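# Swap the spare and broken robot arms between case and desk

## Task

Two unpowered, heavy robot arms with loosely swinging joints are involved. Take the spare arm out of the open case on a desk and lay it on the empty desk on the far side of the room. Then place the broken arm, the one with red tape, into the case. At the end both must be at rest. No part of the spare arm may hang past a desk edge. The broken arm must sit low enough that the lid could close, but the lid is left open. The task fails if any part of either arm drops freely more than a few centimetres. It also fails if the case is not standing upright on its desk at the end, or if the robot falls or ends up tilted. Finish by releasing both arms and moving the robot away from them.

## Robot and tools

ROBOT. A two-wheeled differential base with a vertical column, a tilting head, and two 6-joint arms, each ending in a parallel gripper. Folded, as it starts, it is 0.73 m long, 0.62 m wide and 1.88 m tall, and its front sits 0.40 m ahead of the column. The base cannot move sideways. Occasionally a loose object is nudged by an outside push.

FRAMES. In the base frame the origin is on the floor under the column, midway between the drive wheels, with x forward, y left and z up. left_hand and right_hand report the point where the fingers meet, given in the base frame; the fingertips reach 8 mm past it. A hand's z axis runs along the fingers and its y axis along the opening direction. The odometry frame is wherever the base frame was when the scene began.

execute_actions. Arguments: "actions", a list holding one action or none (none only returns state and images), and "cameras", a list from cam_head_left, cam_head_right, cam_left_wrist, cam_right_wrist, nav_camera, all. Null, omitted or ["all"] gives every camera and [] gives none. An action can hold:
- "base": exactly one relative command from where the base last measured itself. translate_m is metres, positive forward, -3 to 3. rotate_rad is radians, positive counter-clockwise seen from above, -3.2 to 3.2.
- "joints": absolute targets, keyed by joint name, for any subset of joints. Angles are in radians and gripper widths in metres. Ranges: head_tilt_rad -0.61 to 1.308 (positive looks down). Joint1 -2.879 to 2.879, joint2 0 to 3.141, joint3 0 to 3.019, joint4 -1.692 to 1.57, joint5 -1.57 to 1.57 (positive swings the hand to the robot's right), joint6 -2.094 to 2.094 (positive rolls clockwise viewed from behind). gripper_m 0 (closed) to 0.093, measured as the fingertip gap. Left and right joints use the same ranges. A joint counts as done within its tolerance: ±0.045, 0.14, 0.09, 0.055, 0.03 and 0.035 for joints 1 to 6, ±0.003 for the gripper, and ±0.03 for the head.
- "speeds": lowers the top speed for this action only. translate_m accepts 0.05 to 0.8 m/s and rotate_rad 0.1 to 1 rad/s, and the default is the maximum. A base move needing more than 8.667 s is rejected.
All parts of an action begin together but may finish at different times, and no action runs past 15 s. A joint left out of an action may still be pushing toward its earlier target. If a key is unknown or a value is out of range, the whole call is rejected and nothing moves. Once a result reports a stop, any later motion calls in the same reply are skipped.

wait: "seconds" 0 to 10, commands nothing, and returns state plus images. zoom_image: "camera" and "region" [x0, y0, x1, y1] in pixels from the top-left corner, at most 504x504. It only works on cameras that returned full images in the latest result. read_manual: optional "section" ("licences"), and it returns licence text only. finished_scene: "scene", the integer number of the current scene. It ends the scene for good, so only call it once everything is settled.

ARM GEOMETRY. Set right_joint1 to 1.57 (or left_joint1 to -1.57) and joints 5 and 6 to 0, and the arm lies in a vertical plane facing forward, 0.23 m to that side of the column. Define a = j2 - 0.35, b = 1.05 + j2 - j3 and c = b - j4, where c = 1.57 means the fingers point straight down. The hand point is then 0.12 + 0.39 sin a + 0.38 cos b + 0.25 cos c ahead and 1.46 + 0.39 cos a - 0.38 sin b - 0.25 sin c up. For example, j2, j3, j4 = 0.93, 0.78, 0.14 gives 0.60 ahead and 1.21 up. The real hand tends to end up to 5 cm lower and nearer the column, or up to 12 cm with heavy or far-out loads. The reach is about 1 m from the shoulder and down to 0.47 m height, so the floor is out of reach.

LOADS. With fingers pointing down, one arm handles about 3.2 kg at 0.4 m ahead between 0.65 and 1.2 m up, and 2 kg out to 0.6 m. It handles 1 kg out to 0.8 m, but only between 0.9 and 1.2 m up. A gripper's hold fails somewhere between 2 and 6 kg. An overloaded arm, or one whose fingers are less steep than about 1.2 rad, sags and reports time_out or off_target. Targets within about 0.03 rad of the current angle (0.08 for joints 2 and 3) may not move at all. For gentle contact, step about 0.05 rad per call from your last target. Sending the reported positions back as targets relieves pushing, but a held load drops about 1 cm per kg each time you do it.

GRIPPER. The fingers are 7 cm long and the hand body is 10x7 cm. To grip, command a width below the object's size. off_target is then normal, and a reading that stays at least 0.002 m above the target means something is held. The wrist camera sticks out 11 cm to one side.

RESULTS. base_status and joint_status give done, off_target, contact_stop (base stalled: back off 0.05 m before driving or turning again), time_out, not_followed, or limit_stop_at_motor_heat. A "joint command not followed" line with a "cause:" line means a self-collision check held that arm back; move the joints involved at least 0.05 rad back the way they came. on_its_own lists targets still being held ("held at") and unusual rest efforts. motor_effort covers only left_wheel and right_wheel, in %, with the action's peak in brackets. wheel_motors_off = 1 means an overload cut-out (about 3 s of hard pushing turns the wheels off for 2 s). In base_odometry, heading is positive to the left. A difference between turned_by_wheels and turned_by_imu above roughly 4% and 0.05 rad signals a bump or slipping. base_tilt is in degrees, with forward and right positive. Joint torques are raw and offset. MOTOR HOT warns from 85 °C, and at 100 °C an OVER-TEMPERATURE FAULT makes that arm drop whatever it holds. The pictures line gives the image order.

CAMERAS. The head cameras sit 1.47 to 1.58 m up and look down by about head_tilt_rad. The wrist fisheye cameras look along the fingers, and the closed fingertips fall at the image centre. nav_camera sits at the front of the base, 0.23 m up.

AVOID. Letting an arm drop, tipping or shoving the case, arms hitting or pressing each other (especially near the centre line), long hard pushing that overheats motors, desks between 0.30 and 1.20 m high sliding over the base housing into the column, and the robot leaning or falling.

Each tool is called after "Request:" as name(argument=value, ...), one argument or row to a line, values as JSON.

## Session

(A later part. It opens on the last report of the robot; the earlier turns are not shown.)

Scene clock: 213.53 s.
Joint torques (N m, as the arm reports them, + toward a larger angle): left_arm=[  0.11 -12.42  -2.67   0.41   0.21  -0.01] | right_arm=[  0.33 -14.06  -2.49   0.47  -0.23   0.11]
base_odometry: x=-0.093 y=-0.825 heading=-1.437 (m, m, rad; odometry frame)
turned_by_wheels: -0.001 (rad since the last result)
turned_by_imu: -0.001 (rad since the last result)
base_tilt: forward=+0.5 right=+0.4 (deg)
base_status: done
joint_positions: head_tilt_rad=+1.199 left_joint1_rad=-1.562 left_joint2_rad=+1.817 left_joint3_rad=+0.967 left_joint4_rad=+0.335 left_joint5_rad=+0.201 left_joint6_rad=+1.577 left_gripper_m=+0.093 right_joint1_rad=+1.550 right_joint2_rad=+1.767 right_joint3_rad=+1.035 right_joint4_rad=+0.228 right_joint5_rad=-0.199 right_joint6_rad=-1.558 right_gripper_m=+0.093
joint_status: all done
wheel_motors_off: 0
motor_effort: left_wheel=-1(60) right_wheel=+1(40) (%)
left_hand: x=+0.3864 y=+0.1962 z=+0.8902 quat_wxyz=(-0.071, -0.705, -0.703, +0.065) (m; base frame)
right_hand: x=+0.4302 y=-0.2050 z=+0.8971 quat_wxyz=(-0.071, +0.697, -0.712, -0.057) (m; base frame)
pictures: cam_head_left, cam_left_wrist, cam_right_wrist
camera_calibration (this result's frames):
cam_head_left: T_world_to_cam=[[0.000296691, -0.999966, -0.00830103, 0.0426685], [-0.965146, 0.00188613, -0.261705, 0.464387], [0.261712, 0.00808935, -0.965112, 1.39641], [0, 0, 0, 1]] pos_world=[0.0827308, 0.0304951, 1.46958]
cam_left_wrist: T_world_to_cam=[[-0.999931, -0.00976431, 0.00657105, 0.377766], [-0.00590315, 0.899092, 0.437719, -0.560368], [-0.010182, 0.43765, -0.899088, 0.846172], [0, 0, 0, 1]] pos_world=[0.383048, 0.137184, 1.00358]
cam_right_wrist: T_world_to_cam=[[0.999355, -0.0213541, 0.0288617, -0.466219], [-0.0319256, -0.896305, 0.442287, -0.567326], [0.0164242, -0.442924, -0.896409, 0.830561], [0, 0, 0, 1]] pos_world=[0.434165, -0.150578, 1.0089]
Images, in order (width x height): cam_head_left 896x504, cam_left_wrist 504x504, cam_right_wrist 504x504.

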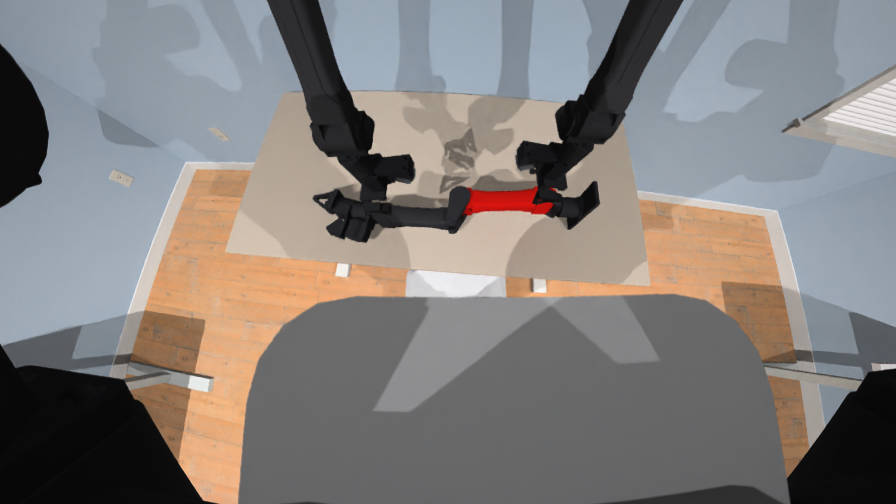

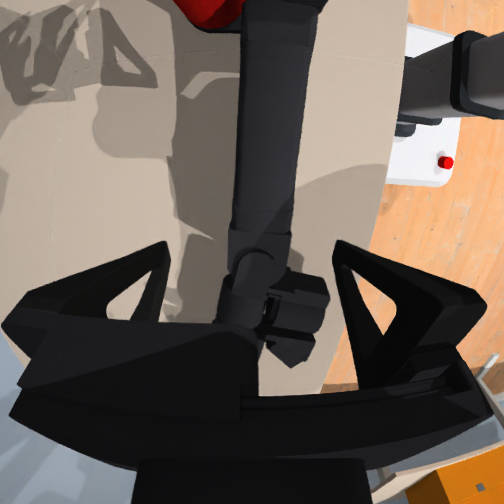

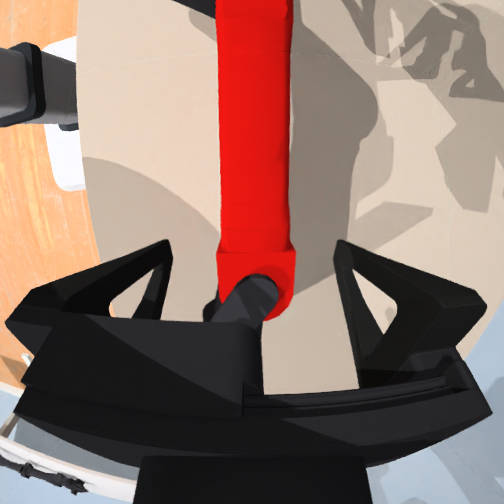

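Request:
execute_actions(
  actions=[
    {"joints":{"left_joint2_rad":1.93,"left_joint3_rad":1.055,"left_joint6_rad":1.67,"right_joint2_rad":1.85,"right_joint3_rad":1.105}},
  ],
  cameras=[],
)

Request:
execute_actions(
  actions=[
    {"joints":{"left_joint2_rad":1.99,"left_joint3_rad":1.11,"right_joint2_rad":1.91,"right_joint3_rad":1.16}},
  ],
  cameras=[],
)

Request:
execute_actions(
  actions=[
    {"joints":{"left_joint2_rad":2.045,"left_joint3_rad":1.165,"right_joint2_rad":1.965,"right_joint3_rad":1.215}},
  ],
  cameras=[],
)

Request:
execute_actions(
  actions=[
    {"joints":{"left_joint2_rad":2.1,"left_joint3_rad":1.225,"right_joint2_rad":2.02,"right_joint3_rad":1.27}},
  ],
  cameras=[],
)

Request:
execute_actions(
  actions=[
    {"joints":{"left_joint2_rad":2.15,"left_joint3_rad":1.28,"right_joint2_rad":2.065,"right_joint3_rad":1.315}},
  ],
  cameras=["cam_left_wrist","cam_right_wrist"],
)

Scene clock: 221.03 s.
Joint torques (N m, as the arm reports them, + toward a larger angle): left_arm=[  0.16 -11.46  -3.22   0.23   0.21   0.12] | right_arm=[  0.16 -13.57  -2.08   0.37  -0.25   0.14]
base_odometry: x=-0.093 y=-0.825 heading=-1.437 (m, m, rad; odometry frame)
turned_by_wheels: +0.000 (rad since the last result)
turned_by_imu: -0.001 (rad since the last result)
base_tilt: forward=+0.5 right=+0.4 (deg)
base_status: not commanded
joint_positions: head_tilt_rad=+1.199 left_joint1_rad=-1.562 left_joint2_rad=+1.932 left_joint3_rad=+1.063 left_joint4_rad=+0.335 left_joint5_rad=+0.201 left_joint6_rad=+1.662 left_gripper_m=+0.093 right_joint1_rad=+1.550 right_joint2_rad=+1.842 right_joint3_rad=+1.110 right_joint4_rad=+0.228 right_joint5_rad=-0.199 right_joint6_rad=-1.558 right_gripper_m=+0.093
joint_status: all done
wheel_motors_off: 0
motor_effort: left_wheel=-1(4) right_wheel=+1(2) (%)
left_hand: x=+0.3766 y=+0.1965 z=+0.8484 quat_wxyz=(-0.068, -0.733, -0.673, +0.069) (m; base frame)
right_hand: x=+0.4334 y=-0.2055 z=+0.8685 quat_wxyz=(-0.071, +0.697, -0.712, -0.057) (m; base frame)
pictures: none
No camera images: the call's "cameras" was empty. Leave "cameras" out to get every camera's image.

Scene clock: 221.77 s.
Joint torques (N m, as the arm reports them, + toward a larger angle): left_arm=[  0.2  -11.03  -2.94   0.41   0.2    0.12] | right_arm=[  0.21 -13.15  -2.44   0.31  -0.24   0.14]
base_odometry: x=-0.093 y=-0.825 heading=-1.437 (m, m, rad; odometry frame)
turned_by_wheels: +0.000 (rad since the last result)
turned_by_imu: +0.000 (rad since the last result)
base_tilt: forward=+0.5 right=+0.3 (deg)
base_status: not commanded
joint_positions: head_tilt_rad=+1.199 left_joint1_rad=-1.562 left_joint2_rad=+1.982 left_joint3_rad=+1.114 left_joint4_rad=+0.335 left_joint5_rad=+0.201 left_joint6_rad=+1.662 left_gripper_m=+0.093 right_joint1_rad=+1.550 right_joint2_rad=+1.900 right_joint3_rad=+1.166 right_joint4_rad=+0.228 right_joint5_rad=-0.199 right_joint6_rad=-1.558 right_gripper_m=+0.093
joint_status: all done
wheel_motors_off: 0
motor_effort: left_wheel=-2(1) right_wheel=+2(3) (%)
left_hand: x=+0.3765 y=+0.1966 z=+0.8289 quat_wxyz=(-0.068, -0.733, -0.673, +0.068) (m; base frame)
right_hand: x=+0.4328 y=-0.2059 z=+0.8461 quat_wxyz=(-0.070, +0.697, -0.712, -0.058) (m; base frame)
pictures: none
No camera images: the call's "cameras" was empty. Leave "cameras" out to get every camera's image.

Scene clock: 222.47 s.
Joint torques (N m, as the arm reports them, + toward a larger angle): left_arm=[  0.22 -11.03  -2.91   0.33   0.22   0.12] | right_arm=[  0.46 -13.3   -2.76   0.3   -0.26   0.15]
base_odometry: x=-0.093 y=-0.825 heading=-1.437 (m, m, rad; odometry frame)
turned_by_wheels: +0.000 (rad since the last result)
turned_by_imu: +0.000 (rad since the last result)
base_tilt: forward=+0.5 right=+0.4 (deg)
base_status: not commanded
joint_positions: head_tilt_rad=+1.199 left_joint1_rad=-1.562 left_joint2_rad=+2.039 left_joint3_rad=+1.169 left_joint4_rad=+0.335 left_joint5_rad=+0.201 left_joint6_rad=+1.662 left_gripper_m=+0.093 right_joint1_rad=+1.550 right_joint2_rad=+1.955 right_joint3_rad=+1.221 right_joint4_rad=+0.228 right_joint5_rad=-0.199 right_joint6_rad=-1.558 right_gripper_m=+0.093
joint_status: all done
wheel_motors_off: 0
motor_effort: left_wheel=+0(1) right_wheel=+1(3) (%)
left_hand: x=+0.3735 y=+0.1968 z=+0.8075 quat_wxyz=(-0.067, -0.733, -0.673, +0.069) (m; base frame)
right_hand: x=+0.4331 y=-0.2063 z=+0.8252 quat_wxyz=(-0.070, +0.697, -0.712, -0.058) (m; base frame)
pictures: none
No camera images: the call's "cameras" was empty. Leave "cameras" out to get every camera's image.

Scene clock: 223.17 s.
Joint torques (N m, as the arm reports them, + toward a larger angle): left_arm=[  0.   -11.12  -2.73   0.38   0.21   0.13] | right_arm=[  0.19 -12.61  -2.56   0.39  -0.2    0.1 ]
base_odometry: x=-0.093 y=-0.825 heading=-1.437 (m, m, rad; odometry frame)
turned_by_wheels: +0.000 (rad since the last result)
turned_by_imu: +0.000 (rad since the last result)
base_tilt: forward=+0.5 right=+0.4 (deg)
base_status: not commanded
joint_positions: head_tilt_rad=+1.199 left_joint1_rad=-1.562 left_joint2_rad=+2.093 left_joint3_rad=+1.229 left_joint4_rad=+0.335 left_joint5_rad=+0.201 left_joint6_rad=+1.662 left_gripper_m=+0.093 right_joint1_rad=+1.550 right_joint2_rad=+2.010 right_joint3_rad=+1.276 right_joint4_rad=+0.228 right_joint5_rad=-0.199 right_joint6_rad=-1.558 right_gripper_m=+0.093
joint_status: all done
wheel_motors_off: 0
motor_effort: left_wheel=-2(1) right_wheel=+2(1) (%)
left_hand: x=+0.3736 y=+0.1970 z=+0.7862 quat_wxyz=(-0.069, -0.733, -0.673, +0.067) (m; base frame)
right_hand: x=+0.4312 y=-0.2066 z=+0.8039 quat_wxyz=(-0.070, +0.697, -0.712, -0.058) (m; base frame)
pictures: none
No camera images: the call's "cameras" was empty. Leave "cameras" out to get every camera's image.

Scene clock: 223.83 s.
Joint torques (N m, as the arm reports them, + toward a larger angle): left_arm=[  0.22 -10.74  -2.7    0.38   0.2    0.12] | right_arm=[  0.82 -11.91  -1.25   0.4   -0.25   0.1 ]
base_odometry: x=-0.093 y=-0.825 heading=-1.437 (m, m, rad; odometry frame)
turned_by_wheels: +0.000 (rad since the last result)
turned_by_imu: +0.000 (rad since the last result)
base_tilt: forward=+0.5 right=+0.3 (deg)
base_status: not commanded
joint_positions: head_tilt_rad=+1.199 left_joint1_rad=-1.562 left_joint2_rad=+2.142 left_joint3_rad=+1.283 left_joint4_rad=+0.335 left_joint5_rad=+0.201 left_joint6_rad=+1.662 left_gripper_m=+0.093 right_joint1_rad=+1.551 right_joint2_rad=+2.033 right_joint3_rad=+1.309 right_joint4_rad=+0.228 right_joint5_rad=-0.199 right_joint6_rad=-1.557 right_gripper_m=+0.093
joint_status: all done
wheel_motors_off: 0
motor_effort: left_wheel=-1(3) right_wheel=+1(1) (%)
left_hand: x=+0.3733 y=+0.1971 z=+0.7670 quat_wxyz=(-0.071, -0.734, -0.673, +0.065) (m; base frame)
right_hand: x=+0.4369 y=-0.2066 z=+0.7944 quat_wxyz=(-0.074, +0.697, -0.711, -0.054) (m; base frame)
pictures: cam_left_wrist, cam_right_wrist
camera_calibration (this result's frames):
cam_left_wrist: T_world_to_cam=[[-0.997288, 0.0735874, -0.000947015, 0.353864], [0.0657295, 0.896434, 0.438275, -0.534007], [0.0331004, 0.437024, -0.898841, 0.718664], [0, 0, 0, 1]] pos_world=[0.364216, 0.138589, 0.880342]
cam_right_wrist: T_world_to_cam=[[0.99908, -0.0213992, 0.0371717, -0.476493], [-0.035637, -0.896416, 0.441778, -0.521132], [0.0238677, -0.442696, -0.896354, 0.734444], [0, 0, 0, 1]] pos_world=[0.439953, -0.152213, 0.906259]
Images, in order (width x height): cam_left_wrist 504x504, cam_right_wrist 504x504.

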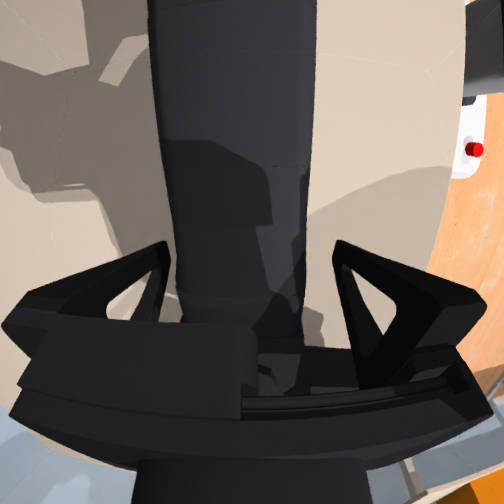

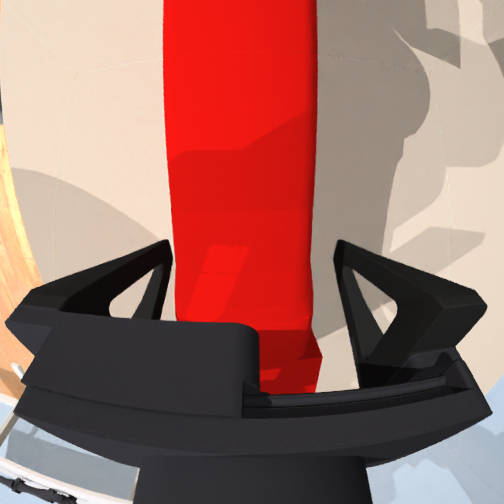

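Request:
execute_actions(
  actions=[
    {"joints":{"left_gripper_m":0.0,"right_gripper_m":0.0}},
  ],
  cameras=[],
)

Request:
execute_actions(
  actions=[
    {"joints":{"left_joint2_rad":2.0,"left_joint3_rad":1.19,"right_joint2_rad":1.93,"right_joint3_rad":1.24}},
  ],
  cameras=[],
)

Request:
execute_actions(
  actions=[
    {"joints":{"left_joint2_rad":1.89,"left_joint3_rad":1.08,"right_joint2_rad":1.84,"right_joint3_rad":1.15}},
  ],
  cameras=[],
)

Request:
execute_actions(
  actions=[
    {"joints":{"left_joint2_rad":1.78,"left_joint3_rad":0.98,"right_joint2_rad":1.74,"right_joint3_rad":1.06,"right_joint4_rad":0.21}},
  ],
  cameras=[],
)

Request:
execute_actions(
  actions=[
    {"joints":{"left_joint2_rad":1.69,"left_joint3_rad":0.91,"left_joint4_rad":0.33,"right_joint2_rad":1.66,"right_joint3_rad":1.0,"right_joint4_rad":0.19}},
  ],
  cameras=[],
)

Request:
execute_actions(
  actions=[
    {"joints":{"left_joint2_rad":1.55,"left_joint3_rad":0.81,"left_joint4_rad":0.285,"right_joint2_rad":1.53,"right_joint3_rad":0.91,"right_joint4_rad":0.16}},
  ],
  cameras=[],
)

Request:
execute_actions(
  actions=[
    {"joints":{"left_joint2_rad":1.37,"left_joint3_rad":0.71,"left_joint4_rad":0.21,"right_joint2_rad":1.35,"right_joint3_rad":0.81,"right_joint4_rad":0.09}},
  ],
  cameras=["cam_head_left"],
)

Request:
execute_actions(
  actions=[
    {"base":{"translate_m":-1.14},"speeds":{"translate_m":0.35},"joints":{"left_joint2_rad":1.15,"left_joint3_rad":0.625,"left_joint4_rad":0.09,"right_joint2_rad":1.15,"right_joint3_rad":0.73,"right_joint4_rad":-0.02}},
  ],
  cameras=[],
)

Request:
execute_actions(
  actions=[
    {"base":{"rotate_rad":1.54},"speeds":{"rotate_rad":0.5},"joints":{"left_joint2_rad":0.93,"left_joint3_rad":0.575,"left_joint4_rad":-0.08,"right_joint2_rad":0.94,"right_joint3_rad":0.685,"right_joint4_rad":-0.17}},
  ],
  cameras=[],
)

Request:
execute_actions(
  actions=[
    {"base":{"translate_m":1.1},"speeds":{"translate_m":0.35},"joints":{"left_joint2_rad":0.72,"left_joint3_rad":0.57,"left_joint4_rad":-0.26,"right_joint2_rad":0.75,"right_joint3_rad":0.68,"right_joint4_rad":-0.34}},
  ],
  cameras=["cam_head_left"],
)

Scene clock: 235.23 s.
Joint torques (N m, as the arm reports them, + toward a larger angle): left_arm=[  0.16 -10.92  -3.     0.4    0.2    0.06] | right_arm=[  0.73 -11.67  -0.7    0.5   -0.32   0.12]
base_odometry: x=-0.093 y=-0.825 heading=-1.437 (m, m, rad; odometry frame)
turned_by_wheels: +0.000 (rad since the last result)
turned_by_imu: -0.001 (rad since the last result)
base_tilt: forward=+0.4 right=+0.3 (deg)
base_status: not commanded
joint_positions: head_tilt_rad=+1.199 left_joint1_rad=-1.562 left_joint2_rad=+2.141 left_joint3_rad=+1.288 left_joint4_rad=+0.335 left_joint5_rad=+0.201 left_joint6_rad=+1.670 left_gripper_m=+0.056 right_joint1_rad=+1.551 right_joint2_rad=+2.032 right_joint3_rad=+1.304 right_joint4_rad=+0.226 right_joint5_rad=-0.198 right_joint6_rad=-1.557 right_gripper_m=+0.058
joint_status: left_gripper_m off_target (ended at +0.056, target +0.000); right_gripper_m off_target (ended at +0.058, target +0.000)
wheel_motors_off: 0
motor_effort: left_wheel=-1(3) right_wheel=+2(3) (%)
left_hand: x=+0.3764 y=+0.1965 z=+0.7666 quat_wxyz=(-0.074, -0.737, -0.669, +0.063) (m; base frame)
right_hand: x=+0.4340 y=-0.2068 z=+0.7952 quat_wxyz=(-0.071, +0.696, -0.712, -0.056) (m; base frame)
pictures: none
No camera images: the call's "cameras" was empty. Leave "cameras" out to get every camera's image.

Scene clock: 236.00 s.
Joint torques (N m, as the arm reports them, + toward a larger angle): left_arm=[  0.39 -20.45  -6.2    0.34   0.85  -0.03] | right_arm=[ -0.48 -21.18  -5.98   0.2   -0.17   0.07]
base_odometry: x=-0.093 y=-0.825 heading=-1.437 (m, m, rad; odometry frame)
turned_by_wheels: +0.000 (rad since the last result)
turned_by_imu: +0.000 (rad since the last result)
base_tilt: forward=+0.6 right=+0.4 (deg)
base_status: not commanded
joint_positions: head_tilt_rad=+1.199 left_joint1_rad=-1.562 left_joint2_rad=+2.103 left_joint3_rad=+1.242 left_joint4_rad=+0.335 left_joint5_rad=+0.186 left_joint6_rad=+1.679 left_gripper_m=+0.056 right_joint1_rad=+1.551 right_joint2_rad=+2.022 right_joint3_rad=+1.282 right_joint4_rad=+0.237 right_joint5_rad=-0.201 right_joint6_rad=-1.553 right_gripper_m=+0.058
joint_status: all done
wheel_motors_off: 0
motor_effort: left_wheel=-4(3) right_wheel=+4(3) (%)
left_hand: x=+0.3751 y=+0.1989 z=+0.7815 quat_wxyz=(-0.066, -0.740, -0.667, +0.060) (m; base frame)
right_hand: x=+0.4293 y=-0.2055 z=+0.7999 quat_wxyz=(-0.072, +0.695, -0.713, -0.058) (m; base frame)
pictures: none
No camera images: the call's "cameras" was empty. Leave "cameras" out to get every camera's image.

Scene clock: 236.80 s.
Joint torques (N m, as the arm reports them, + toward a larger angle): left_arm=[  0.   -20.13  -5.22   0.35   0.82  -0.08] | right_arm=[  0.43 -20.28  -5.3    0.19  -0.25   0.08]
base_odometry: x=-0.093 y=-0.825 heading=-1.437 (m, m, rad; odometry frame)
turned_by_wheels: +0.000 (rad since the last result)
turned_by_imu: +0.000 (rad since the last result)
base_tilt: forward=+0.5 right=+0.4 (deg)
base_status: not commanded
joint_positions: head_tilt_rad=+1.199 left_joint1_rad=-1.561 left_joint2_rad=+1.985 left_joint3_rad=+1.119 left_joint4_rad=+0.335 left_joint5_rad=+0.187 left_joint6_rad=+1.686 left_gripper_m=+0.055 right_joint1_rad=+1.551 right_joint2_rad=+1.921 right_joint3_rad=+1.183 right_joint4_rad=+0.240 right_joint5_rad=-0.200 right_joint6_rad=-1.553 right_gripper_m=+0.058
joint_status: all done
wheel_motors_off: 0
motor_effort: left_wheel=-3(4) right_wheel=+1(2) (%)
left_hand: x=+0.3779 y=+0.1995 z=+0.8270 quat_wxyz=(-0.064, -0.742, -0.665, +0.062) (m; base frame)
right_hand: x=+0.4336 y=-0.2050 z=+0.8386 quat_wxyz=(-0.073, +0.695, -0.713, -0.056) (m; base frame)
pictures: none
No camera images: the call's "cameras" was empty. Leave "cameras" out to get every camera's image.

Scene clock: 237.70 s.
Joint torques (N m, as the arm reports them, + toward a larger angle): left_arm=[  0.07 -20.55  -5.42   0.3    0.9   -0.08] | right_arm=[  0.83 -20.31  -5.07   0.    -0.26   0.11]
base_odometry: x=-0.093 y=-0.825 heading=-1.437 (m, m, rad; odometry frame)
turned_by_wheels: +0.000 (rad since the last result)
turned_by_imu: +0.000 (rad since the last result)
base_tilt: forward=+0.5 right=+0.4 (deg)
base_status: not commanded
joint_positions: head_tilt_rad=+1.199 left_joint1_rad=-1.560 left_joint2_rad=+1.884 left_joint3_rad=+1.019 left_joint4_rad=+0.335 left_joint5_rad=+0.186 left_joint6_rad=+1.683 left_gripper_m=+0.055 right_joint1_rad=+1.551 right_joint2_rad=+1.821 right_joint3_rad=+1.093 right_joint4_rad=+0.227 right_joint5_rad=-0.200 right_joint6_rad=-1.556 right_gripper_m=+0.058
joint_status: all done
wheel_motors_off: 0
motor_effort: left_wheel=-2(4) right_wheel=+1(2) (%)
left_hand: x=+0.3790 y=+0.1997 z=+0.8657 quat_wxyz=(-0.064, -0.741, -0.666, +0.061) (m; base frame)
right_hand: x=+0.4353 y=-0.2045 z=+0.8762 quat_wxyz=(-0.073, +0.696, -0.712, -0.057) (m; base frame)
pictures: none
No camera images: the call's "cameras" was empty. Leave "cameras" out to get every camera's image.

Scene clock: 238.53 s.
Joint torques (N m, as the arm reports them, + toward a larger angle): left_arm=[  0.05 -21.37  -5.48   0.42   0.95  -0.06] | right_arm=[ -0.01 -20.01  -5.06  -0.43  -0.25   0.1 ]
base_odometry: x=-0.093 y=-0.825 heading=-1.437 (m, m, rad; odometry frame)
turned_by_wheels: +0.000 (rad since the last result)
turned_by_imu: +0.000 (rad since the last result)
base_tilt: forward=+0.5 right=+0.4 (deg)
base_status: not commanded
joint_positions: head_tilt_rad=+1.199 left_joint1_rad=-1.560 left_joint2_rad=+1.802 left_joint3_rad=+0.952 left_joint4_rad=+0.325 left_joint5_rad=+0.184 left_joint6_rad=+1.683 left_gripper_m=+0.055 right_joint1_rad=+1.551 right_joint2_rad=+1.743 right_joint3_rad=+1.033 right_joint4_rad=+0.211 right_joint5_rad=-0.199 right_joint6_rad=-1.557 right_gripper_m=+0.058
joint_status: all done
wheel_motors_off: 0
motor_effort: left_wheel=-4(3) right_wheel=+2(3) (%)
left_hand: x=+0.3834 y=+0.1999 z=+0.8954 quat_wxyz=(-0.065, -0.741, -0.666, +0.059) (m; base frame)
right_hand: x=+0.4382 y=-0.2042 z=+0.9044 quat_wxyz=(-0.073, +0.697, -0.712, -0.056) (m; base frame)
pictures: none
No camera images: the call's "cameras" was empty. Leave "cameras" out to get every camera's image.

Scene clock: 239.53 s.
Joint torques (N m, as the arm reports them, + toward a larger angle): left_arm=[  0.   -21.12  -4.84   0.3    0.92  -0.1 ] | right_arm=[  0.78 -20.12  -3.95   0.06  -0.28   0.08]
base_odometry: x=-0.093 y=-0.825 heading=-1.437 (m, m, rad; odometry frame)
turned_by_wheels: +0.000 (rad since the last result)
turned_by_imu: +0.000 (rad since the last result)
base_tilt: forward=+0.5 right=+0.3 (deg)
base_status: not commanded
joint_positions: head_tilt_rad=+1.199 left_joint1_rad=-1.559 left_joint2_rad=+1.661 left_joint3_rad=+0.847 left_joint4_rad=+0.282 left_joint5_rad=+0.185 left_joint6_rad=+1.684 left_gripper_m=+0.055 right_joint1_rad=+1.551 right_joint2_rad=+1.607 right_joint3_rad=+0.935 right_joint4_rad=+0.171 right_joint5_rad=-0.197 right_joint6_rad=-1.557 right_gripper_m=+0.058
joint_status: all done
wheel_motors_off: 0
motor_effort: left_wheel=-2(2) right_wheel=+3(3) (%)
left_hand: x=+0.3853 y=+0.2000 z=+0.9444 quat_wxyz=(-0.063, -0.741, -0.666, +0.061) (m; base frame)
right_hand: x=+0.4396 y=-0.2039 z=+0.9528 quat_wxyz=(-0.071, +0.697, -0.712, -0.056) (m; base frame)
pictures: none
No camera images: the call's "cameras" was empty. Leave "cameras" out to get every camera's image.

Scene clock: 240.70 s.
Joint torques (N m, as the arm reports them, + toward a larger angle): left_arm=[ -0.2  -20.33  -3.96   0.26   0.98  -0.08] | right_arm=[  0.5  -20.05  -2.56   0.08  -0.4    0.11]
base_odometry: x=-0.093 y=-0.825 heading=-1.437 (m, m, rad; odometry frame)
turned_by_wheels: +0.000 (rad since the last result)
turned_by_imu: +0.000 (rad since the last result)
base_tilt: forward=+0.5 right=+0.4 (deg)
base_status: not commanded
joint_positions: head_tilt_rad=+1.199 left_joint1_rad=-1.557 left_joint2_rad=+1.475 left_joint3_rad=+0.741 left_joint4_rad=+0.205 left_joint5_rad=+0.183 left_joint6_rad=+1.685 left_gripper_m=+0.055 right_joint1_rad=+1.551 right_joint2_rad=+1.428 right_joint3_rad=+0.830 right_joint4_rad=+0.100 right_joint5_rad=-0.195 right_joint6_rad=-1.555 right_gripper_m=+0.058
joint_status: all done
wheel_motors_off: 0
motor_effort: left_wheel=-4(3) right_wheel=+3(4) (%)
left_hand: x=+0.3908 y=+0.2006 z=+1.0041 quat_wxyz=(-0.063, -0.741, -0.666, +0.059) (m; base frame)
right_hand: x=+0.4420 y=-0.2032 z=+1.0131 quat_wxyz=(-0.072, +0.696, -0.712, -0.054) (m; base frame)
pictures: cam_head_left
camera_calibration (this result's frames):
cam_head_left: T_world_to_cam=[[0.000296691, -0.999966, -0.00830103, 0.0426685], [-0.965146, 0.00188613, -0.261705, 0.464387], [0.261711, 0.00808935, -0.965112, 1.39641], [0, 0, 0, 1]] pos_world=[0.0827308, 0.0304951, 1.46958]
Images, in order (width x height): cam_head_left 896x504.

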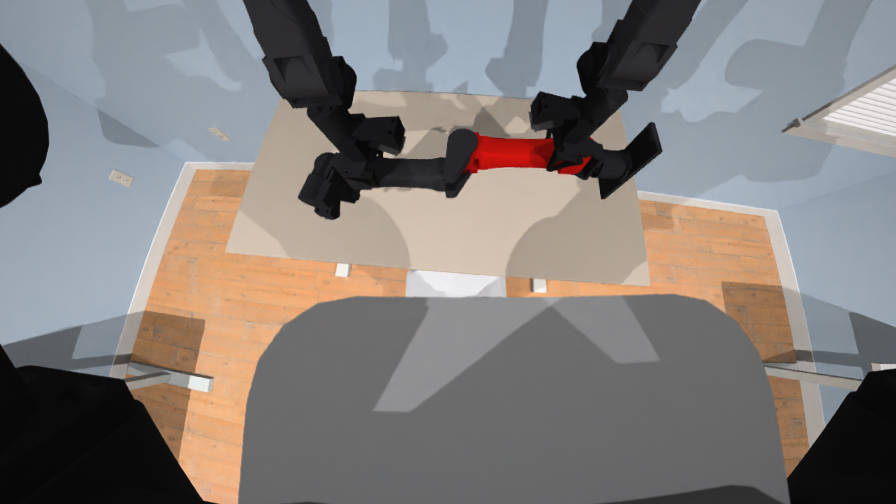

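Scene clock: 245.13 s.
Joint torques (N m, as the arm reports them, + toward a larger angle): left_arm=[ -0.31 -18.6   -1.29   0.33   1.04  -0.09] | right_arm=[  0.81 -18.72   0.18   0.08  -0.44   0.14]
base_odometry: x=-0.244 y=+0.305 heading=-1.438 (m, m, rad; odometry frame)
turned_by_wheels: +0.000 (rad since the last result)
turned_by_imu: +0.001 (rad since the last result)
base_tilt: forward=+0.5 right=+0.4 (deg)
base_status: done
joint_positions: head_tilt_rad=+1.199 left_joint1_rad=-1.555 left_joint2_rad=+1.245 left_joint3_rad=+0.632 left_joint4_rad=+0.083 left_joint5_rad=+0.182 left_joint6_rad=+1.683 left_gripper_m=+0.055 right_joint1_rad=+1.551 right_joint2_rad=+1.218 right_joint3_rad=+0.735 right_joint4_rad=-0.013 right_joint5_rad=-0.193 right_joint6_rad=-1.557 right_gripper_m=+0.058
joint_status: all done
wheel_motors_off: 0
motor_effort: left_wheel=-1(33) right_wheel=-1(49) (%)
left_hand: x=+0.3896 y=+0.2009 z=+1.0719 quat_wxyz=(-0.061, -0.740, -0.667, +0.058) (m; base frame)
right_hand: x=+0.4411 y=-0.2024 z=+1.0789 quat_wxyz=(-0.072, +0.697, -0.711, -0.053) (m; base frame)
pictures: none
No camera images: the call's "cameras" was empty. Leave "cameras" out to get every camera's image.

Scene clock: 249.63 s.
Joint torques (N m, as the arm reports them, + toward a larger angle): left_arm=[ -0.72 -17.77   0.67   0.27   0.89  -0.07] | right_arm=[  1.18 -17.73   2.67  -0.08  -0.38   0.17]
base_odometry: x=-0.244 y=+0.305 heading=+0.099 (m, m, rad; odometry frame)
turned_by_wheels: +1.537 (rad since the last result)
turned_by_imu: +1.542 (rad since the last result)
base_tilt: forward=+0.5 right=+0.4 (deg)
base_status: done
joint_positions: head_tilt_rad=+1.199 left_joint1_rad=-1.552 left_joint2_rad=+1.026 left_joint3_rad=+0.569 left_joint4_rad=-0.084 left_joint5_rad=+0.185 left_joint6_rad=+1.683 left_gripper_m=+0.055 right_joint1_rad=+1.548 right_joint2_rad=+1.016 right_joint3_rad=+0.676 right_joint4_rad=-0.160 right_joint5_rad=-0.196 right_joint6_rad=-1.561 right_gripper_m=+0.058
joint_status: all done
wheel_motors_off: 0
motor_effort: left_wheel=-8(31) right_wheel=+9(57) (%)
left_hand: x=+0.3873 y=+0.2011 z=+1.1310 quat_wxyz=(-0.058, -0.739, -0.668, +0.062) (m; base frame)
right_hand: x=+0.4383 y=-0.2021 z=+1.1392 quat_wxyz=(-0.071, +0.698, -0.711, -0.054) (m; base frame)
pictures: none
No camera images: the call's "cameras" was empty. Leave "cameras" out to get every camera's image.

Scene clock: 253.93 s.
Joint torques (N m, as the arm reports them, + toward a larger angle): left_arm=[ -0.52 -16.7    4.09   0.37   0.98   0.02] | right_arm=[  1.48 -16.91   5.93  -0.15  -0.55   0.25]
base_odometry: x=+0.851 y=+0.414 heading=+0.099 (m, m, rad; odometry frame)
turned_by_wheels: +0.000 (rad since the last result)
turned_by_imu: -0.002 (rad since the last result)
base_tilt: forward=+0.5 right=+0.4 (deg)
base_status: done
joint_positions: head_tilt_rad=+1.199 left_joint1_rad=-1.552 left_joint2_rad=+0.814 left_joint3_rad=+0.536 left_joint4_rad=-0.264 left_joint5_rad=+0.184 left_joint6_rad=+1.675 left_gripper_m=+0.055 right_joint1_rad=+1.548 right_joint2_rad=+0.826 right_joint3_rad=+0.654 right_joint4_rad=-0.331 right_joint5_rad=-0.190 right_joint6_rad=-1.568 right_gripper_m=+0.058
joint_status: all done
wheel_motors_off: 0
motor_effort: left_wheel=+0(50) right_wheel=-1(57) (%)
left_hand: x=+0.3863 y=+0.2003 z=+1.1858 quat_wxyz=(-0.057, -0.737, -0.671, +0.062) (m; base frame)
right_hand: x=+0.4382 y=-0.2021 z=+1.1956 quat_wxyz=(-0.068, +0.700, -0.709, -0.053) (m; base frame)
pictures: cam_head_left
camera_calibration (this result's frames):
cam_head_left: T_world_to_cam=[[0.000296649, -0.999966, -0.00830103, 0.0426685], [-0.965147, 0.00188613, -0.2617, 0.464379], [0.261707, 0.00808935, -0.965114, 1.39642], [0, 0, 0, 1]] pos_world=[0.0827304, 0.0304951, 1.46958]
Images, in order (width x height): cam_head_left 896x504.

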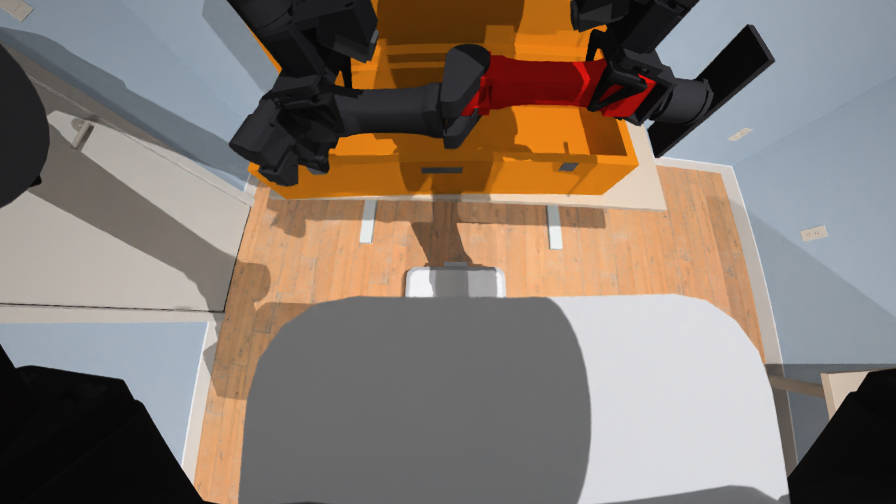

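Request:
execute_actions(
  actions=[
    {"base":{"translate_m":0.29},"speeds":{"translate_m":0.2}},
  ],
  cameras=[],
)

Request:
execute_actions(
  actions=[
    {"base":{"rotate_rad":0.06},"speeds":{"rotate_rad":0.2},"joints":{"left_joint1_rad":-1.51,"right_joint1_rad":1.6,"left_joint2_rad":0.9,"left_joint3_rad":0.57,"left_joint4_rad":-0.1,"right_joint2_rad":0.91,"right_joint3_rad":0.68,"right_joint4_rad":-0.19}},
  ],
  cameras=[],
)

Request:
execute_actions(
  actions=[
    {"joints":{"left_joint2_rad":1.08,"left_joint3_rad":0.6,"left_joint4_rad":0.04,"right_joint2_rad":1.08,"right_joint3_rad":0.71,"right_joint4_rad":-0.06}},
  ],
  cameras=[],
)

Request:
execute_actions(
  actions=[
    {"joints":{"left_joint2_rad":1.23,"left_joint3_rad":0.65,"left_joint4_rad":0.14,"right_joint2_rad":1.22,"right_joint3_rad":0.75,"right_joint4_rad":0.03}},
  ],
  cameras=["cam_head_left","cam_left_wrist"],
)

Scene clock: 262.47 s.
Joint torques (N m, as the arm reports them, + toward a larger angle): left_arm=[ -0.51 -16.69   3.89   0.28   0.96   0.01] | right_arm=[  0.83 -16.44   5.88   0.01  -0.63   0.17]
base_odometry: x=+1.139 y=+0.442 heading=+0.100 (m, m, rad; odometry frame)
turned_by_wheels: +0.000 (rad since the last result)
turned_by_imu: -0.001 (rad since the last result)
base_tilt: forward=+0.5 right=+0.4 (deg)
base_status: done
joint_positions: head_tilt_rad=+1.199 left_joint1_rad=-1.552 left_joint2_rad=+0.815 left_joint3_rad=+0.537 left_joint4_rad=-0.264 left_joint5_rad=+0.184 left_joint6_rad=+1.675 left_gripper_m=+0.055 right_joint1_rad=+1.548 right_joint2_rad=+0.827 right_joint3_rad=+0.654 right_joint4_rad=-0.331 right_joint5_rad=-0.190 right_joint6_rad=-1.568 right_gripper_m=+0.058
joint_status: not commanded
wheel_motors_off: 0
motor_effort: left_wheel=-1(30) right_wheel=-1(30) (%)
left_hand: x=+0.3863 y=+0.2004 z=+1.1856 quat_wxyz=(-0.056, -0.736, -0.671, +0.063) (m; base frame)
right_hand: x=+0.4379 y=-0.2021 z=+1.1952 quat_wxyz=(-0.067, +0.700, -0.709, -0.053) (m; base frame)
pictures: none
No camera images: the call's "cameras" was empty. Leave "cameras" out to get every camera's image.

Scene clock: 263.57 s.
Joint torques (N m, as the arm reports them, + toward a larger angle): left_arm=[ -0.12 -17.95   1.7    0.57   0.66  -0.05] | right_arm=[  0.47 -19.2    2.74   0.1   -0.75   0.11]
base_odometry: x=+1.139 y=+0.442 heading=+0.157 (m, m, rad; odometry frame)
turned_by_wheels: +0.058 (rad since the last result)
turned_by_imu: +0.057 (rad since the last result)
base_tilt: forward=+0.5 right=+0.4 (deg)
base_status: done
joint_positions: head_tilt_rad=+1.199 left_joint1_rad=-1.504 left_joint2_rad=+1.006 left_joint3_rad=+0.548 left_joint4_rad=-0.110 left_joint5_rad=+0.190 left_joint6_rad=+1.681 left_gripper_m=+0.055 right_joint1_rad=+1.598 right_joint2_rad=+1.007 right_joint3_rad=+0.669 right_joint4_rad=-0.181 right_joint5_rad=-0.187 right_joint6_rad=-1.556 right_gripper_m=+0.058
joint_status: all done
wheel_motors_off: 0
motor_effort: left_wheel=-1(50) right_wheel=+3(51) (%)
left_hand: x=+0.3748 y=+0.2203 z=+1.1355 quat_wxyz=(-0.036, -0.730, -0.680, +0.059) (m; base frame)
right_hand: x=+0.4314 y=-0.1814 z=+1.1425 quat_wxyz=(-0.075, +0.703, -0.703, -0.074) (m; base frame)
pictures: none
No camera images: the call's "cameras" was empty. Leave "cameras" out to get every camera's image.

Scene clock: 264.73 s.
Joint torques (N m, as the arm reports them, + toward a larger angle): left_arm=[  0.16 -19.39  -0.67   0.49   0.6   -0.09] | right_arm=[  1.29 -19.11   0.79   0.16  -0.62   0.03]
base_odometry: x=+1.139 y=+0.442 heading=+0.157 (m, m, rad; odometry frame)
turned_by_wheels: +0.000 (rad since the last result)
turned_by_imu: +0.000 (rad since the last result)
base_tilt: forward=+0.5 right=+0.4 (deg)
base_status: not commanded
joint_positions: head_tilt_rad=+1.199 left_joint1_rad=-1.506 left_joint2_rad=+1.184 left_joint3_rad=+0.600 left_joint4_rad=+0.032 left_joint5_rad=+0.191 left_joint6_rad=+1.686 left_gripper_m=+0.055 right_joint1_rad=+1.598 right_joint2_rad=+1.163 right_joint3_rad=+0.710 right_joint4_rad=-0.048 right_joint5_rad=-0.190 right_joint6_rad=-1.549 right_gripper_m=+0.058
joint_status: all done
wheel_motors_off: 0
motor_effort: left_wheel=-1(2) right_wheel=+6(8) (%)
left_hand: x=+0.3802 y=+0.2223 z=+1.0887 quat_wxyz=(-0.042, -0.733, -0.677, +0.055) (m; base frame)
right_hand: x=+0.4361 y=-0.1799 z=+1.0967 quat_wxyz=(-0.082, +0.701, -0.705, -0.069) (m; base frame)
pictures: none
No camera images: the call's "cameras" was empty. Leave "cameras" out to get every camera's image.

Scene clock: 265.87 s.
Joint torques (N m, as the arm reports them, + toward a larger angle): left_arm=[  0.36 -18.95  -1.95   0.51   0.6   -0.11] | right_arm=[  1.23 -18.66  -0.73   0.    -0.61   0.01]
base_odometry: x=+1.139 y=+0.442 heading=+0.157 (m, m, rad; odometry frame)
turned_by_wheels: +0.000 (rad since the last result)
turned_by_imu: +0.000 (rad since the last result)
base_tilt: forward=+0.5 right=+0.4 (deg)
base_status: not commanded
joint_positions: head_tilt_rad=+1.199 left_joint1_rad=-1.508 left_joint2_rad=+1.332 left_joint3_rad=+0.659 left_joint4_rad=+0.129 left_joint5_rad=+0.191 left_joint6_rad=+1.688 left_gripper_m=+0.055 right_joint1_rad=+1.598 right_joint2_rad=+1.295 right_joint3_rad=+0.759 right_joint4_rad=+0.044 right_joint5_rad=-0.191 right_joint6_rad=-1.546 right_gripper_m=+0.058
joint_status: all done
wheel_motors_off: 0
motor_effort: left_wheel=+0(2) right_wheel=+5(8) (%)
left_hand: x=+0.3834 y=+0.2237 z=+1.0474 quat_wxyz=(-0.045, -0.734, -0.675, +0.052) (m; base frame)
right_hand: x=+0.4387 y=-0.1787 z=+1.0567 quat_wxyz=(-0.085, +0.700, -0.706, -0.066) (m; base frame)
pictures: cam_head_left, cam_left_wrist
camera_calibration (this result's frames):
cam_head_left: T_world_to_cam=[[0.000296521, -0.999966, -0.00830103, 0.0426685], [-0.965151, 0.00188613, -0.261685, 0.464357], [0.261692, 0.00808935, -0.965118, 1.39642], [0, 0, 0, 1]] pos_world=[0.0827293, 0.0304951, 1.46958]
cam_left_wrist: T_world_to_cam=[[-0.997275, 0.0712489, 0.0191593, 0.341629], [0.0715602, 0.870867, 0.486282, -0.728155], [0.0179618, 0.486327, -0.873592, 0.927003], [0, 0, 0, 1]] pos_world=[0.376154, 0.158958, 1.15737]
Images, in order (width x height): cam_head_left 896x504, cam_left_wrist 504x504.

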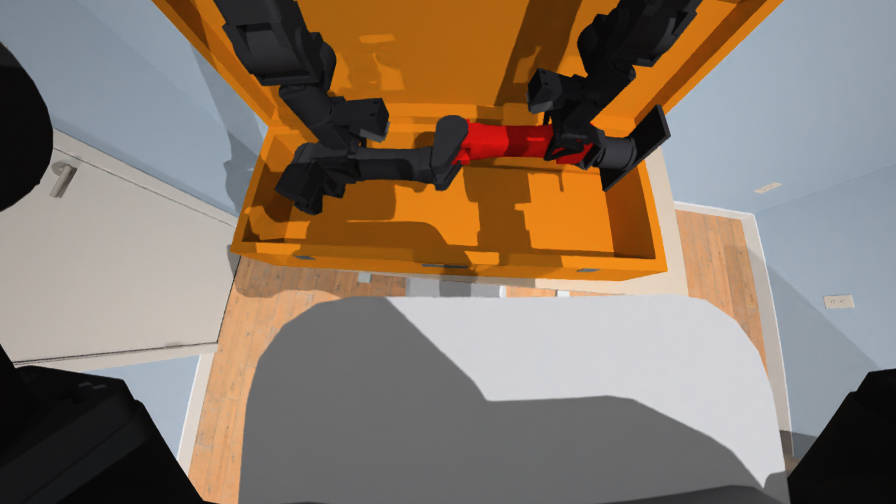

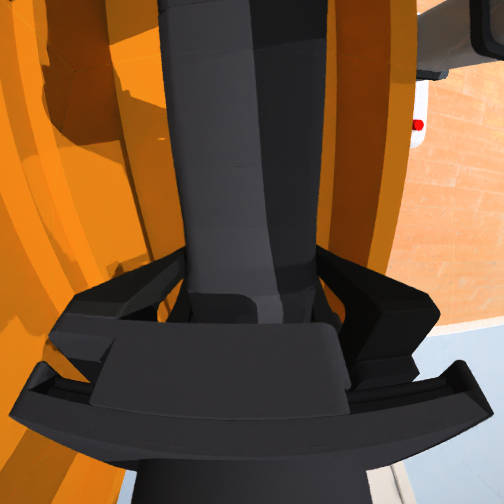

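Request:
execute_actions(
  actions=[
    {"joints":{"left_joint2_rad":1.36,"left_joint3_rad":0.72,"left_joint4_rad":0.21,"right_joint2_rad":1.35,"right_joint3_rad":0.8,"right_joint4_rad":0.1}},
  ],
  cameras=[],
)

Request:
execute_actions(
  actions=[
    {"joints":{"left_joint2_rad":1.48,"left_joint3_rad":0.785,"left_joint4_rad":0.27,"right_joint2_rad":1.47,"right_joint3_rad":0.86,"right_joint4_rad":0.15}},
  ],
  cameras=["cam_head_left"],
)

Request:
execute_actions(
  actions=[
    {"joints":{"left_joint2_rad":1.57,"left_joint3_rad":0.84,"left_joint4_rad":0.3,"right_joint2_rad":1.56,"right_joint3_rad":0.915,"right_joint4_rad":0.18}},
  ],
  cameras=[],
)

Request:
execute_actions(
  actions=[
    {"joints":{"left_joint2_rad":1.63,"left_joint3_rad":0.88,"left_joint4_rad":0.32,"right_joint2_rad":1.62,"right_joint3_rad":0.96,"right_joint4_rad":0.19}},
  ],
  cameras=["cam_head_left"],
)

Scene clock: 274.53 s.
Joint torques (N m, as the arm reports them, + toward a larger angle): left_arm=[  0.54 -19.95  -2.92   0.79   0.6   -0.17] | right_arm=[  0.98 -18.53  -2.44  -0.05  -0.57  -0.03]
base_odometry: x=+1.139 y=+0.442 heading=+0.157 (m, m, rad; odometry frame)
turned_by_wheels: +0.000 (rad since the last result)
turned_by_imu: -0.001 (rad since the last result)
base_tilt: forward=+0.5 right=+0.4 (deg)
base_status: not commanded
joint_positions: head_tilt_rad=+1.199 left_joint1_rad=-1.509 left_joint2_rad=+1.464 left_joint3_rad=+0.737 left_joint4_rad=+0.194 left_joint5_rad=+0.191 left_joint6_rad=+1.695 left_gripper_m=+0.055 right_joint1_rad=+1.598 right_joint2_rad=+1.419 right_joint3_rad=+0.820 right_joint4_rad=+0.117 right_joint5_rad=-0.192 right_joint6_rad=-1.539 right_gripper_m=+0.058
joint_status: all done
wheel_motors_off: 0
motor_effort: left_wheel=+0(2) right_wheel=+7(7) (%)
left_hand: x=+0.3906 y=+0.2253 z=+1.0068 quat_wxyz=(-0.049, -0.737, -0.672, +0.048) (m; base frame)
right_hand: x=+0.4424 y=-0.1777 z=+1.0173 quat_wxyz=(-0.089, +0.697, -0.708, -0.063) (m; base frame)
pictures: none
No camera images: the call's "cameras" was empty. Leave "cameras" out to get every camera's image.

Scene clock: 275.43 s.
Joint torques (N m, as the arm reports them, + toward a larger angle): left_arm=[  0.5  -20.6   -3.49   0.96   0.61  -0.15] | right_arm=[  0.46 -18.97  -3.77  -0.28  -0.56  -0.02]
base_odometry: x=+1.139 y=+0.442 heading=+0.157 (m, m, rad; odometry frame)
turned_by_wheels: +0.000 (rad since the last result)
turned_by_imu: +0.000 (rad since the last result)
base_tilt: forward=+0.5 right=+0.4 (deg)
base_status: not commanded
joint_positions: head_tilt_rad=+1.199 left_joint1_rad=-1.511 left_joint2_rad=+1.587 left_joint3_rad=+0.808 left_joint4_rad=+0.248 left_joint5_rad=+0.191 left_joint6_rad=+1.694 left_gripper_m=+0.055 right_joint1_rad=+1.598 right_joint2_rad=+1.537 right_joint3_rad=+0.887 right_joint4_rad=+0.169 right_joint5_rad=-0.192 right_joint6_rad=-1.539 right_gripper_m=+0.058
joint_status: all done
wheel_motors_off: 0
motor_effort: left_wheel=-1(2) right_wheel=+6(8) (%)
left_hand: x=+0.3903 y=+0.2266 z=+0.9678 quat_wxyz=(-0.051, -0.737, -0.672, +0.048) (m; base frame)
right_hand: x=+0.4429 y=-0.1767 z=+0.9783 quat_wxyz=(-0.090, +0.698, -0.708, -0.063) (m; base frame)
pictures: cam_head_left
camera_calibration (this result's frames):
cam_head_left: T_world_to_cam=[[0.000296524, -0.999966, -0.00830103, 0.0426685], [-0.965151, 0.00188613, -0.261685, 0.464357], [0.261692, 0.00808935, -0.965118, 1.39642], [0, 0, 0, 1]] pos_world=[0.0827293, 0.0304951, 1.46958]
Images, in order (width x height): cam_head_left 896x504.

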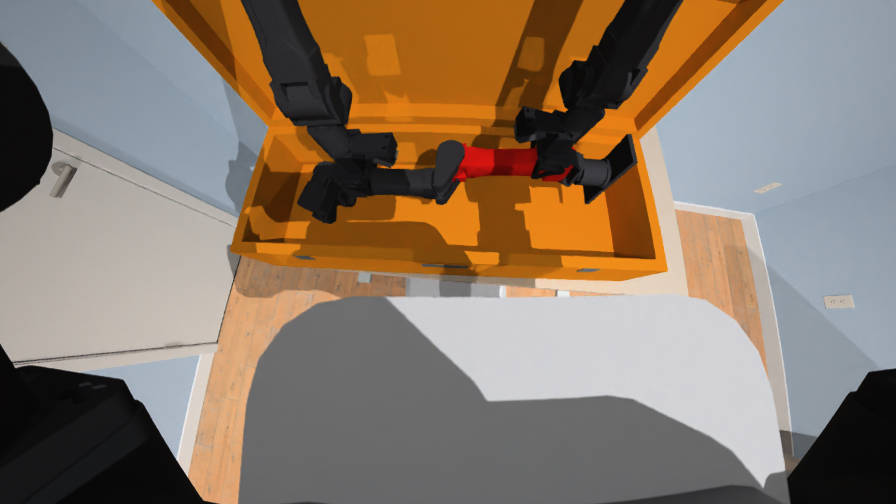

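Scene clock: 276.27 s.
Joint torques (N m, as the arm reports them, + toward a larger angle): left_arm=[  0.45 -21.19  -4.42   1.08   0.65  -0.15] | right_arm=[  0.74 -19.71  -4.37  -0.27  -0.56   0.02]
base_odometry: x=+1.139 y=+0.442 heading=+0.157 (m, m, rad; odometry frame)
turned_by_wheels: +0.000 (rad since the last result)
turned_by_imu: +0.000 (rad since the last result)
base_tilt: forward=+0.6 right=+0.4 (deg)
base_status: not commanded
joint_positions: head_tilt_rad=+1.199 left_joint1_rad=-1.512 left_joint2_rad=+1.674 left_joint3_rad=+0.872 left_joint4_rad=+0.275 left_joint5_rad=+0.190 left_joint6_rad=+1.693 left_gripper_m=+0.055 right_joint1_rad=+1.598 right_joint2_rad=+1.624 right_joint3_rad=+0.947 right_joint4_rad=+0.198 right_joint5_rad=-0.192 right_joint6_rad=-1.539 right_gripper_m=+0.058
joint_status: all done
wheel_motors_off: 0
motor_effort: left_wheel=-1(3) right_wheel=+5(9) (%)
left_hand: x=+0.3914 y=+0.2276 z=+0.9379 quat_wxyz=(-0.052, -0.737, -0.672, +0.047) (m; base frame)
right_hand: x=+0.4442 y=-0.1759 z=+0.9485 quat_wxyz=(-0.090, +0.698, -0.708, -0.062) (m; base frame)
pictures: none
No camera images: the call's "cameras" was empty. Leave "cameras" out to get every camera's image.

Scene clock: 277.07 s.
Joint torques (N m, as the arm reports them, + toward a larger angle): left_arm=[  1.08 -17.64  -3.04   1.53   0.65  -0.2 ] | right_arm=[  1.7  -19.62  -5.18  -0.4   -0.55   0.01]
base_odometry: x=+1.139 y=+0.442 heading=+0.157 (m, m, rad; odometry frame)
turned_by_wheels: +0.000 (rad since the last result)
turned_by_imu: +0.000 (rad since the last result)
base_tilt: forward=+0.5 right=+0.3 (deg)
base_status: not commanded
joint_positions: head_tilt_rad=+1.199 left_joint1_rad=-1.512 left_joint2_rad=+1.700 left_joint3_rad=+0.892 left_joint4_rad=+0.284 left_joint5_rad=+0.190 left_joint6_rad=+1.697 left_gripper_m=+0.055 right_joint1_rad=+1.598 right_joint2_rad=+1.685 right_joint3_rad=+0.997 right_joint4_rad=+0.212 right_joint5_rad=-0.191 right_joint6_rad=-1.541 right_gripper_m=+0.058
joint_status: all done
wheel_motors_off: 0
motor_effort: left_wheel=-3(2) right_wheel=+5(8) (%)
left_hand: x=+0.3928 y=+0.2279 z=+0.9290 quat_wxyz=(-0.053, -0.739, -0.670, +0.045) (m; base frame)
right_hand: x=+0.4472 y=-0.1756 z=+0.9264 quat_wxyz=(-0.091, +0.698, -0.707, -0.061) (m; base frame)
pictures: cam_head_left
camera_calibration (this result's frames):
cam_head_left: T_world_to_cam=[[0.000296523, -0.999966, -0.00830103, 0.0426685], [-0.965151, 0.00188613, -0.261685, 0.464357], [0.261692, 0.00808935, -0.965118, 1.39642], [0, 0, 0, 1]] pos_world=[0.0827293, 0.0304951, 1.46958]
Images, in order (width x height): cam_head_left 896x504.

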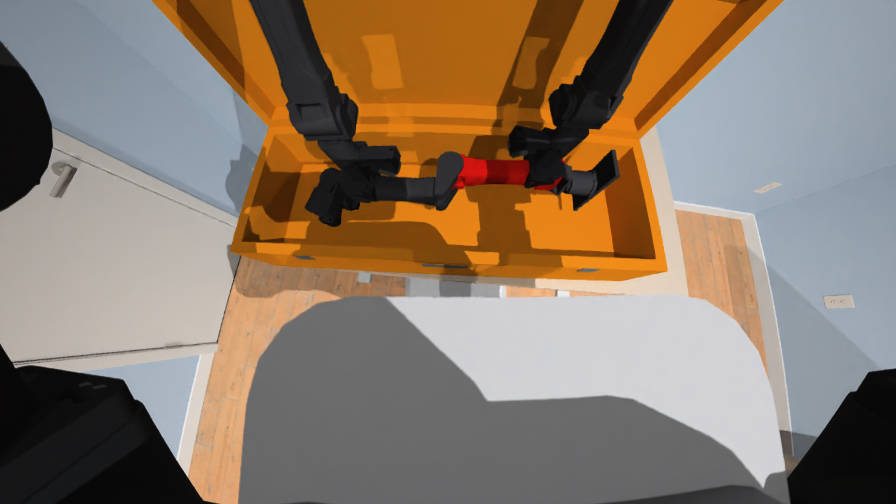

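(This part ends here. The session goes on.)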